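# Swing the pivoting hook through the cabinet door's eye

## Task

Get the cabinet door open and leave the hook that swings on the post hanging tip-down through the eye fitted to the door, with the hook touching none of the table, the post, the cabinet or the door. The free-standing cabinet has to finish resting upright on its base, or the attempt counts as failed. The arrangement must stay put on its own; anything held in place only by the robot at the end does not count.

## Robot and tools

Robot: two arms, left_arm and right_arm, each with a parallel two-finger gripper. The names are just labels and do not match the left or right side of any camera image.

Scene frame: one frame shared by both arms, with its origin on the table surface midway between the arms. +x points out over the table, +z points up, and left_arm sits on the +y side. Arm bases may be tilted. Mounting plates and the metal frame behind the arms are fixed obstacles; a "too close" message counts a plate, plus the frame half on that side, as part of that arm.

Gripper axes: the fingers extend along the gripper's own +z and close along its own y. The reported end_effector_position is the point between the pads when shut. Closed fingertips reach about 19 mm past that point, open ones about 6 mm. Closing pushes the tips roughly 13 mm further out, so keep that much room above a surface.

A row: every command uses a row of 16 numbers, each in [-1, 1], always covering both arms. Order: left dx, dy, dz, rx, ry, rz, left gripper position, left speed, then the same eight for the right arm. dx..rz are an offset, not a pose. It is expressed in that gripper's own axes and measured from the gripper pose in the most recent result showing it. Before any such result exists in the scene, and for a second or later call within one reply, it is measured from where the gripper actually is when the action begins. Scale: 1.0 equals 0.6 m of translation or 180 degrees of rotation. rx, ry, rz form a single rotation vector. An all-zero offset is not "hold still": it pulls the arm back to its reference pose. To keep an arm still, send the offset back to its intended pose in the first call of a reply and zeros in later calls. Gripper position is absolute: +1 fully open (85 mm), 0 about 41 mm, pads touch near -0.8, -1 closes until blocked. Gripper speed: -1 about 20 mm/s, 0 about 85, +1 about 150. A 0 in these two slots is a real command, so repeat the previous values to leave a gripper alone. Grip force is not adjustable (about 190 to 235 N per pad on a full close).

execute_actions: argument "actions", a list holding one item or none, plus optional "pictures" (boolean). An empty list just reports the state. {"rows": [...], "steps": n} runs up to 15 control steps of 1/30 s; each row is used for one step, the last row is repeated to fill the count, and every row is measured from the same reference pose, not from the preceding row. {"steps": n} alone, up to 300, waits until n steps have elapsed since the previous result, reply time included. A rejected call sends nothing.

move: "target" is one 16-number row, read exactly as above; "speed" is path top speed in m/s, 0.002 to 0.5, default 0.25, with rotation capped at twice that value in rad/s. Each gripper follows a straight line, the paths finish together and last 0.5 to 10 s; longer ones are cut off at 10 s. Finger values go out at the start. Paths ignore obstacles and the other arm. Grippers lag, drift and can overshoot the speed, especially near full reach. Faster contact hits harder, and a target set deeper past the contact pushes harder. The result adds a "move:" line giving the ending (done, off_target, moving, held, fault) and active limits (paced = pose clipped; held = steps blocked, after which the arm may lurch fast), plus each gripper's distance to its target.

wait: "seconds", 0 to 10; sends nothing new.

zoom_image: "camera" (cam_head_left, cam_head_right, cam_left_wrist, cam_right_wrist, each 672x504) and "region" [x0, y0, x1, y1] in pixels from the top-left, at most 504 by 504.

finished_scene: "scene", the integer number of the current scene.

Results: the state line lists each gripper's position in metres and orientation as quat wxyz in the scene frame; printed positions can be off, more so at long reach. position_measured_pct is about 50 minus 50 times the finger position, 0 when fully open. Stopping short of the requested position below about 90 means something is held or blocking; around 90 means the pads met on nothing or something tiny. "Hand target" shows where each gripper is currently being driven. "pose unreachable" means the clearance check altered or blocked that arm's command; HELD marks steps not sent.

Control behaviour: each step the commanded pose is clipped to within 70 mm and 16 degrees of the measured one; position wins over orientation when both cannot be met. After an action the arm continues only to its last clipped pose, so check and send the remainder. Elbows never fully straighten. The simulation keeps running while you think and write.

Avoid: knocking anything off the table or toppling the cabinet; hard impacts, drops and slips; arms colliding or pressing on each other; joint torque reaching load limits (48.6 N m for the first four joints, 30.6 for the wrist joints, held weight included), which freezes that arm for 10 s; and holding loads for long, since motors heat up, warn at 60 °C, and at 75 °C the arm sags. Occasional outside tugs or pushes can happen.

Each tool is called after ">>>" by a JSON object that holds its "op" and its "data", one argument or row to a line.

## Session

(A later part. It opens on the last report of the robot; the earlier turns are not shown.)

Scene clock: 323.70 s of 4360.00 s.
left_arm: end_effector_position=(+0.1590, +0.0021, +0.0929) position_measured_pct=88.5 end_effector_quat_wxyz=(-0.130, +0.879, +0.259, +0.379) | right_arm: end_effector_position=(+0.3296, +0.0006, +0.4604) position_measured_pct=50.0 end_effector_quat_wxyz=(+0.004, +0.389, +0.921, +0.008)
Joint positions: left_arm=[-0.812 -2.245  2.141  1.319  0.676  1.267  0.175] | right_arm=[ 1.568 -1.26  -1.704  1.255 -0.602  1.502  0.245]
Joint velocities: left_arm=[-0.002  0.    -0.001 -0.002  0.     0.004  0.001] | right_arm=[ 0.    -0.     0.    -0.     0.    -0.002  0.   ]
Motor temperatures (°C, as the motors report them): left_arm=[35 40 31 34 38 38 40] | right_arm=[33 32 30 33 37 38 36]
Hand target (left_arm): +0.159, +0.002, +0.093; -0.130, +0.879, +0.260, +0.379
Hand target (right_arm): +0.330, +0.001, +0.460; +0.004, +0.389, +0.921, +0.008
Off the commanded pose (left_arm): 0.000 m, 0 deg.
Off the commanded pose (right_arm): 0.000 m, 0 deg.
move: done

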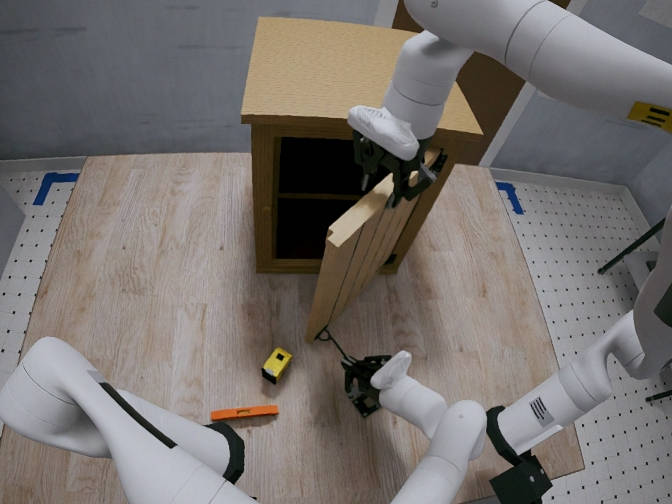

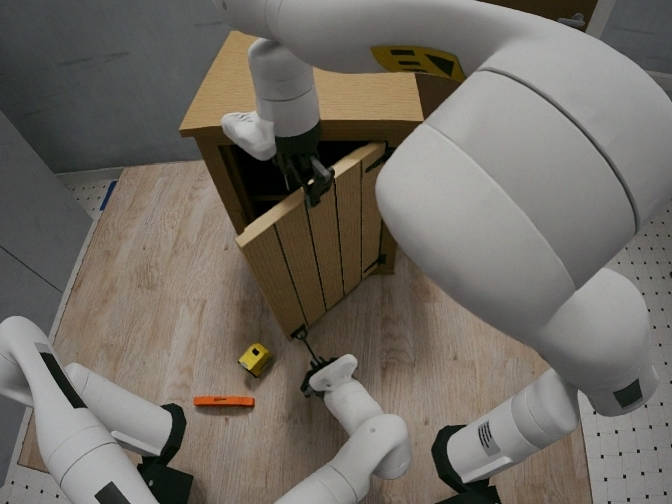

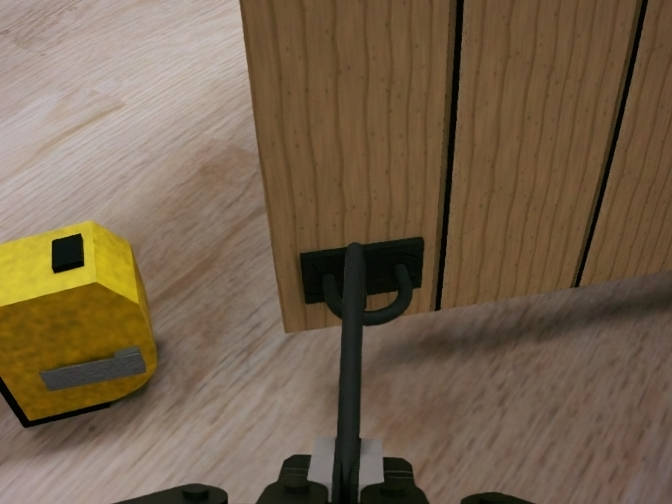

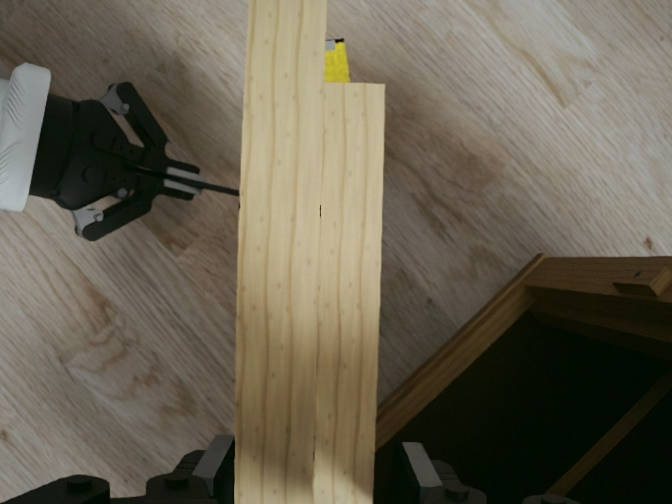

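>>> {"op": "move", "data": {
  "target": [0,0.0072,0,-0.0143,0,0.0132,-1,-0.3,0.0013,-0.0234,0,0,0,-0.025,0.0,0],
  "speed": 0.02
}}

>>> {"op": "zoom_image", "data": {
  "camera": "cam_head_left",
  "region": [290, 300, 410, 390]
}}

>>> {"op": "zoom_image", "data": {
  "camera": "cam_head_right",
  "region": [260, 300, 380, 390]
}}

Scene clock: 337.07 s of 4360.00 s.
left_arm: end_effector_position=(+0.1612, -0.0015, +0.0928) position_measured_pct=88.5 end_effector_quat_wxyz=(-0.118, +0.887, +0.232, +0.381) | right_arm: end_effector_position=(+0.3191, -0.0086, +0.4601) position_measured_pct=50.0 end_effector_quat_wxyz=(+0.004, +0.353, +0.936, +0.008)
Joint positions: left_arm=[-0.784 -2.239  2.158  1.354  0.677  1.212  0.129] | right_arm=[ 1.534 -1.24  -1.715  1.308 -0.581  1.478  0.321]
Joint velocities: left_arm=[ 0.002  0.     0.    -0.     0.    -0.002 -0.002] | right_arm=[-0.001  0.001  0.     0.001  0.     0.     0.001]
Motor temperatures (°C, as the motors report them): left_arm=[35 41 31 34 38 38 40] | right_arm=[33 32 30 33 37 38 36]
Hand target (left_arm): +0.161, -0.001, +0.093; -0.118, +0.887, +0.233, +0.382
Hand target (right_arm): +0.319, -0.009, +0.460; +0.004, +0.353, +0.936, +0.008
Off the commanded pose (left_arm): 0.000 m, 0 deg.
Off the commanded pose (right_arm): 0.000 m, 0 deg.
After step 90, 8.17 s passed at rest.
move: done

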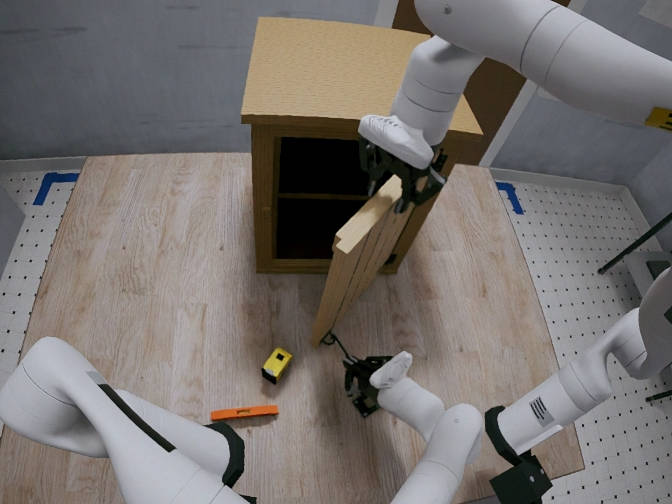

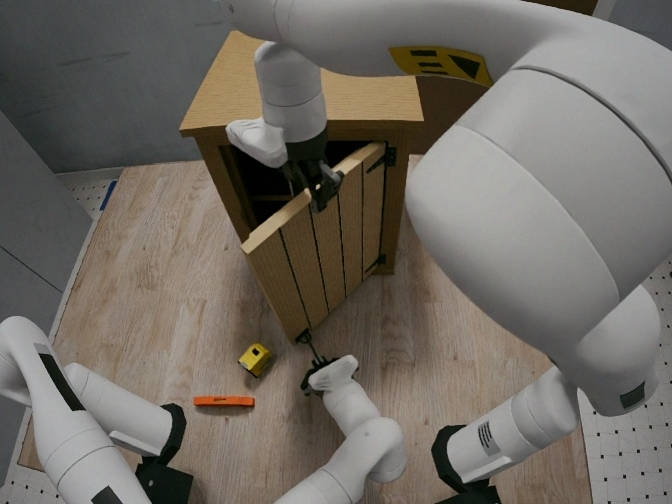

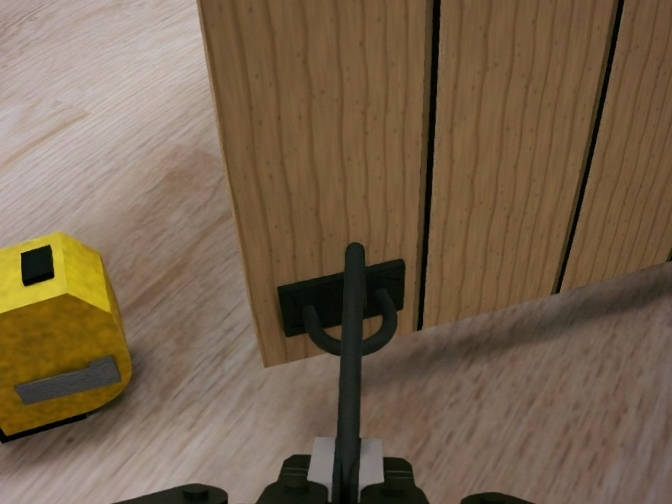

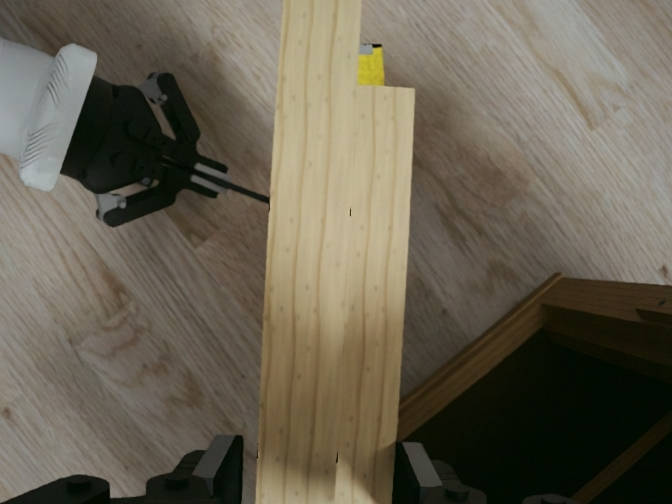

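Region (290, 300, 410, 390) of cam_head_left's 672x504 image, scaled by 4.200, with more detail than that image has; it fills the top 378 rows of this view, and the rest is white.

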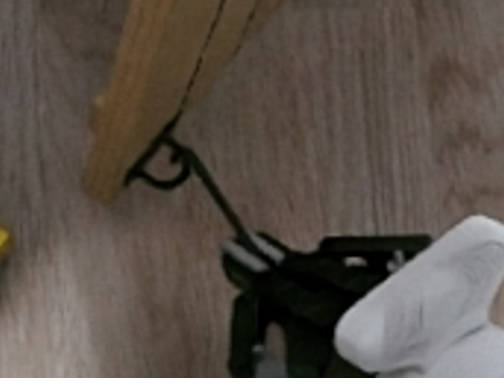

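Region (260, 300, 380, 390) of cam_head_right's 672x504 image, scaled by 4.200, with more detail than that image has; it fills the top 378 rows of this view, and the rest is white.

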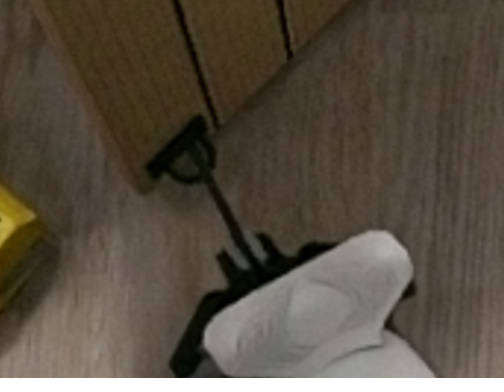

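>>> {"op": "move", "data": {
  "target": [-0.0178,0,0.0173,0,-0.0667,0,-1,-0.3,0,0,0,0,0,0,0.0,0],
  "speed": 0.03
}}

>>> {"op": "zoom_image", "data": {
  "camera": "cam_head_left",
  "region": [290, 300, 410, 390]
}}

>>> {"op": "zoom_image", "data": {
  "camera": "cam_head_right",
  "region": [260, 300, 380, 390]
}}

Scene clock: 352.37 s of 4360.00 s.
left_arm: end_effector_position=(+0.1611, -0.0011, +0.0783) position_measured_pct=88.5 end_effector_quat_wxyz=(-0.093, +0.922, +0.243, +0.287) | right_arm: end_effector_position=(+0.3191, -0.0086, +0.4601) position_measured_pct=50.0 end_effector_quat_wxyz=(+0.004, +0.353, +0.936, +0.008)
Joint positions: left_arm=[-0.883 -2.132  2.192  1.495  0.785  1.043 -0.021] | right_arm=[ 1.534 -1.24  -1.715  1.308 -0.581  1.478  0.321]
Joint velocities: left_arm=[-0.003  0.002 -0.     0.001  0.003 -0.002 -0.005] | right_arm=[ 0.  0. -0.  0. -0.  0. -0.]
Motor temperatures (°C, as the motors report them): left_arm=[35 41 31 34 38 38 40] | right_arm=[33 32 30 33 37 38 36]
Hand target (left_arm): +0.161, -0.001, +0.078; -0.093, +0.922, +0.244, +0.287
Hand target (right_arm): +0.319, -0.009, +0.460; +0.004, +0.353, +0.936, +0.008
Off the commanded pose (left_arm): 0.001 m, 0 deg.
Off the commanded pose (right_arm): 0.000 m, 0 deg.
After step 90, 8.57 s passed at rest.
move: done

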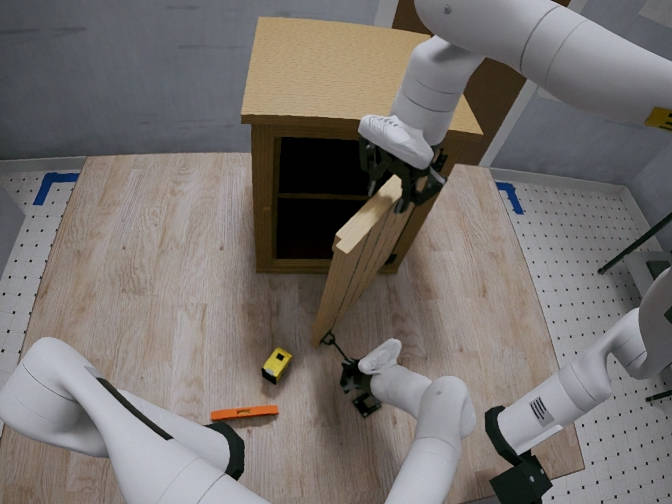

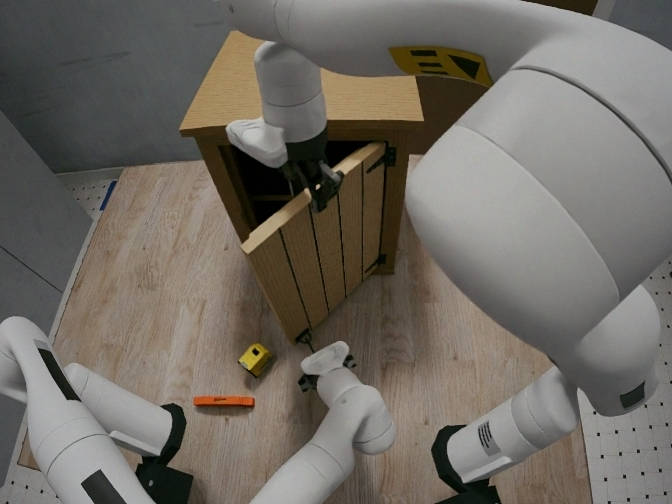

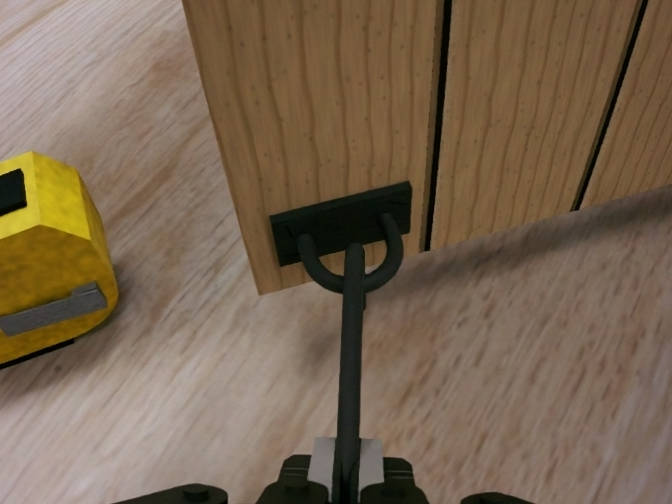

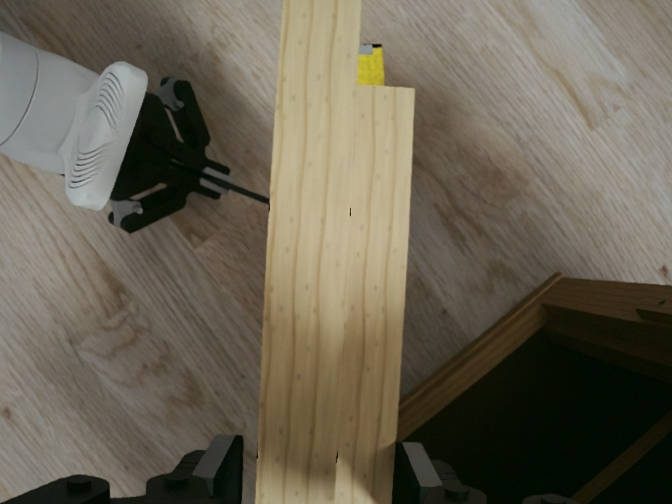

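Region (290, 300, 410, 390) of cam_head_left's 672x504 image, scaled by 4.200, with more detail than that image has; it fills the top 378 rows of this view, and the rest is white.

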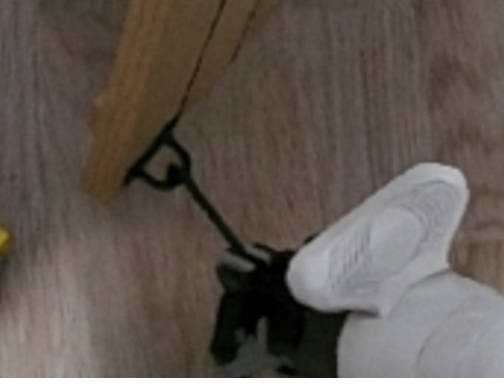

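Region (260, 300, 380, 390) of cam_head_right's 672x504 image, scaled by 4.200, with more detail than that image has; it fills the top 378 rows of this view, and the rest is white.

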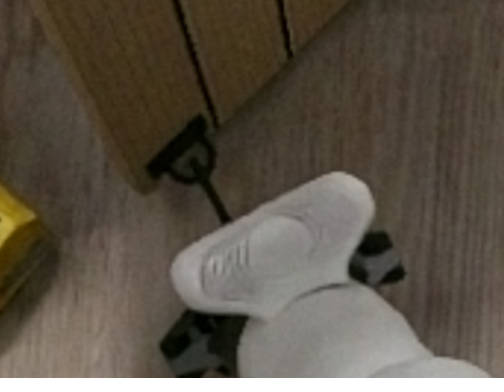

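>>> {"op": "move", "data": {
  "target": [0,0,0,0,0,0,-0.3,-0.5,0,0.004,0,0,0,0,0.0,0],
  "speed": 0.03
}}

>>> {"op": "move", "data": {
  "target": [0,0,-0.15,0,0,0,-0.3,-0.5,0,0,-0.1,0,0,0,0.0,0],
  "speed": 0.08
}}

>>> {"op": "zoom_image", "data": {
  "camera": "cam_head_left",
  "region": [290, 300, 410, 390]
}}

Scene clock: 358.83 s of 4360.00 s.
left_arm: end_effector_position=(+0.1611, -0.0011, +0.0783) position_measured_pct=65.1 end_effector_quat_wxyz=(-0.093, +0.922, +0.243, +0.287) | right_arm: end_effector_position=(+0.3206, -0.0068, +0.4602) position_measured_pct=50.0 end_effector_quat_wxyz=(+0.004, +0.353, +0.936, +0.008)
Joint positions: left_arm=[-0.883 -2.132  2.192  1.495  0.785  1.043 -0.021] | right_arm=[ 1.54  -1.242 -1.716  1.298 -0.582  1.481  0.319]
Joint velocities: left_arm=[ 0.    -0.     0.     0.001  0.001 -0.    -0.   ] | right_arm=[ 0.001 -0.    -0.    -0.    -0.001  0.    -0.001]
Motor temperatures (°C, as the motors report them): left_arm=[35 41 31 34 38 38 40] | right_arm=[33 32 30 33 37 38 36]
Hand target (left_arm): +0.161, -0.001, +0.078; -0.093, +0.922, +0.243, +0.287
Hand target (right_arm): +0.321, -0.007, +0.460; +0.004, +0.353, +0.936, +0.008
Off the commanded pose (left_arm): 0.000 m, 0 deg.
Off the commanded pose (right_arm): 0.000 m, 0 deg.
After step 90, 2.70 s passed at rest.
move: done

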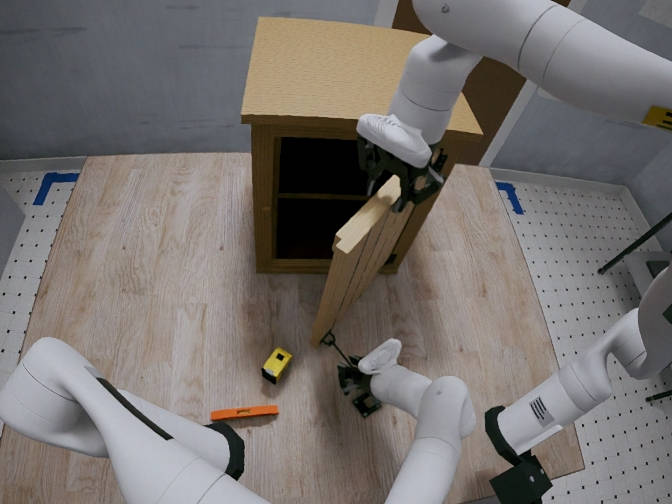

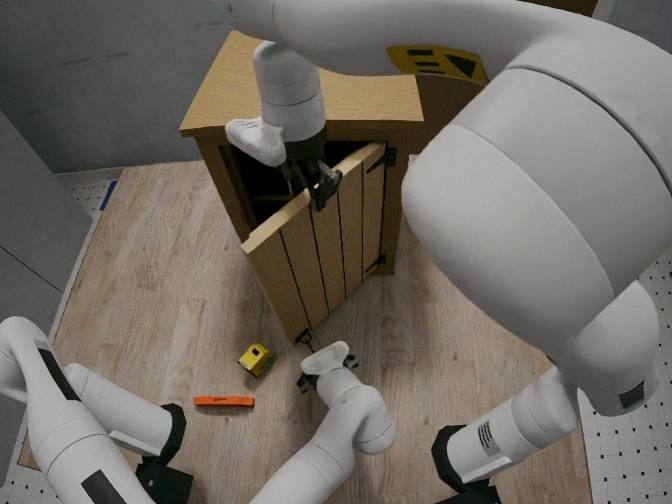

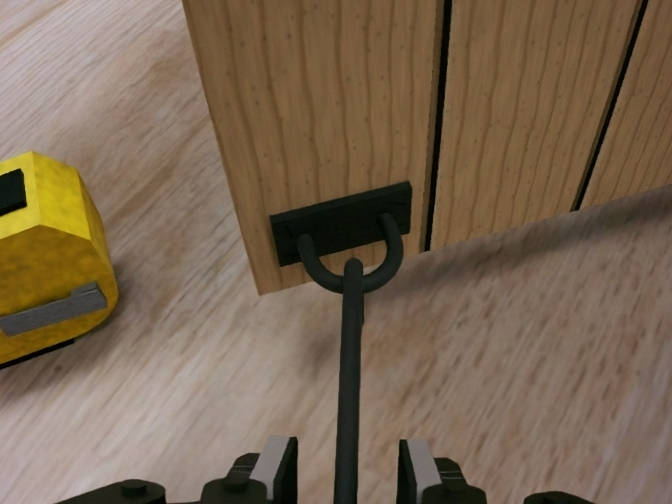

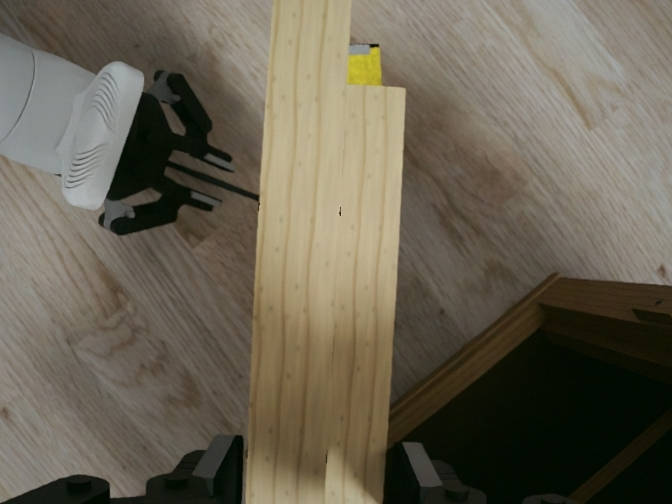

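Scene clock: 360.30 s of 4360.00 s.
left_arm: end_effector_position=(+0.1173, -0.0293, +0.1516) position_measured_pct=65.1 end_effector_quat_wxyz=(-0.093, +0.922, +0.243, +0.287) | right_arm: end_effector_position=(+0.3199, -0.0074, +0.5201) position_measured_pct=50.0 end_effector_quat_wxyz=(+0.004, +0.353, +0.936, +0.008)
Joint positions: left_arm=[-0.836 -2.027  2.133  1.413  0.706  1.232  0.037] | right_arm=[ 1.546 -1.197 -1.691  1.136 -0.548  1.64   0.267]
Joint velocities: left_arm=[ 0.001  0.002 -0.    -0.002  0.     0.002 -0.001] | right_arm=[ 0.002  0.     0.    -0.002  0.    -0.     0.   ]
Motor temperatures (°C, as the motors report them): left_arm=[35 41 31 34 38 38 40] | right_arm=[33 32 30 33 37 38 36]
Hand target (left_arm): +0.117, -0.029, +0.152; -0.093, +0.922, +0.243, +0.287
Hand target (right_arm): +0.320, -0.007, +0.520; +0.004, +0.353, +0.936, +0.008
Off the commanded pose (left_arm): 0.000 m, 0 deg.
Off the commanded pose (right_arm): 0.000 m, 0 deg.
move: done

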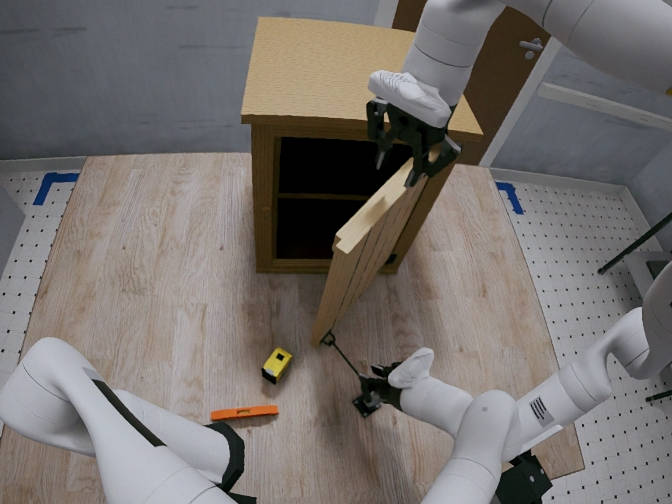

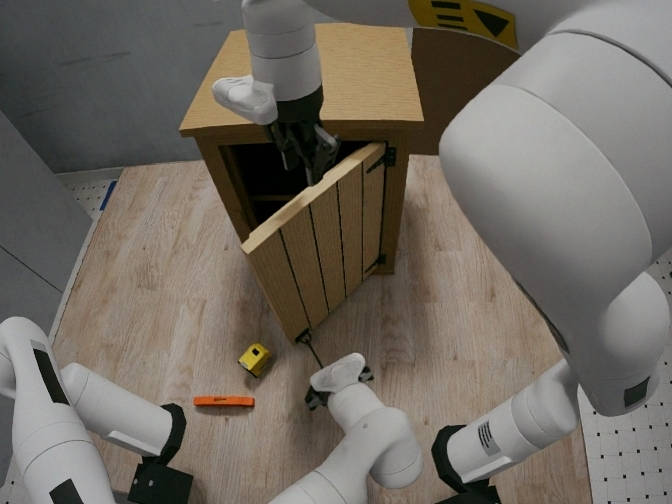

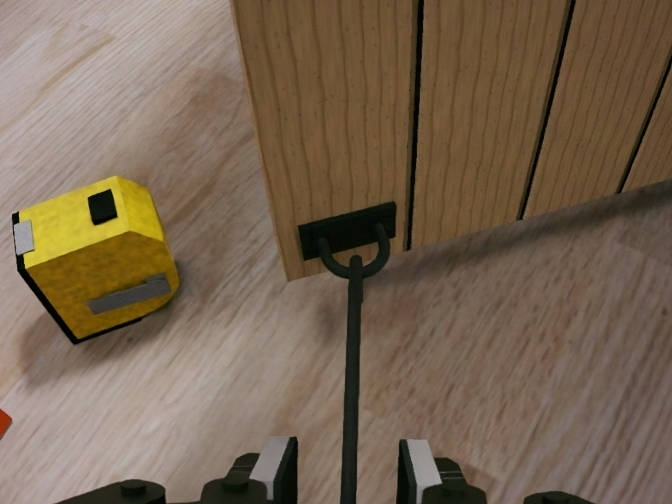

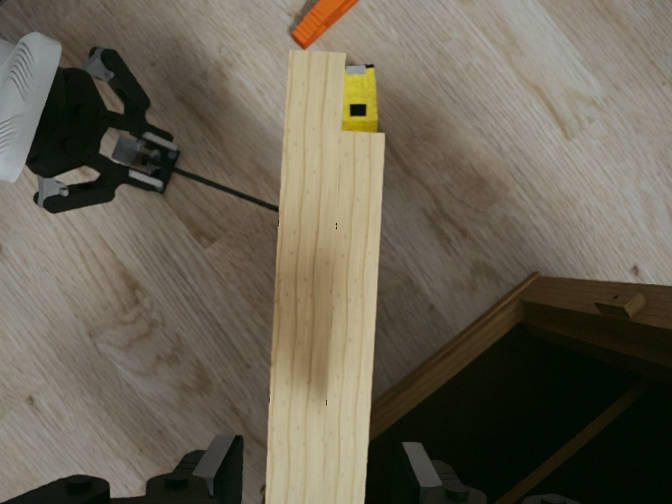

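Region (290, 300, 410, 390) of cam_head_left's 672x504 image, scaled by 4.200, with more detail than that image has; it fills the top 378 rows of this view, and the rest is white.

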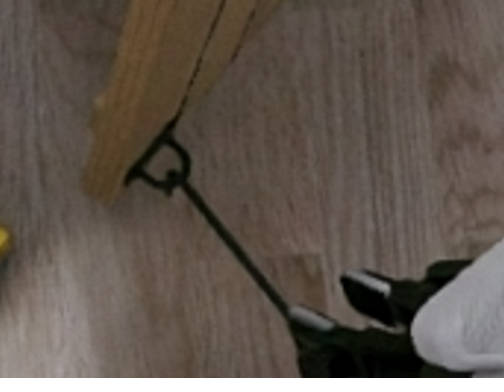

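The hook is in the eye.

>>> {"op": "finished_scene", "data": {
  "scene": 1
}}

The scene is finished: the task was done.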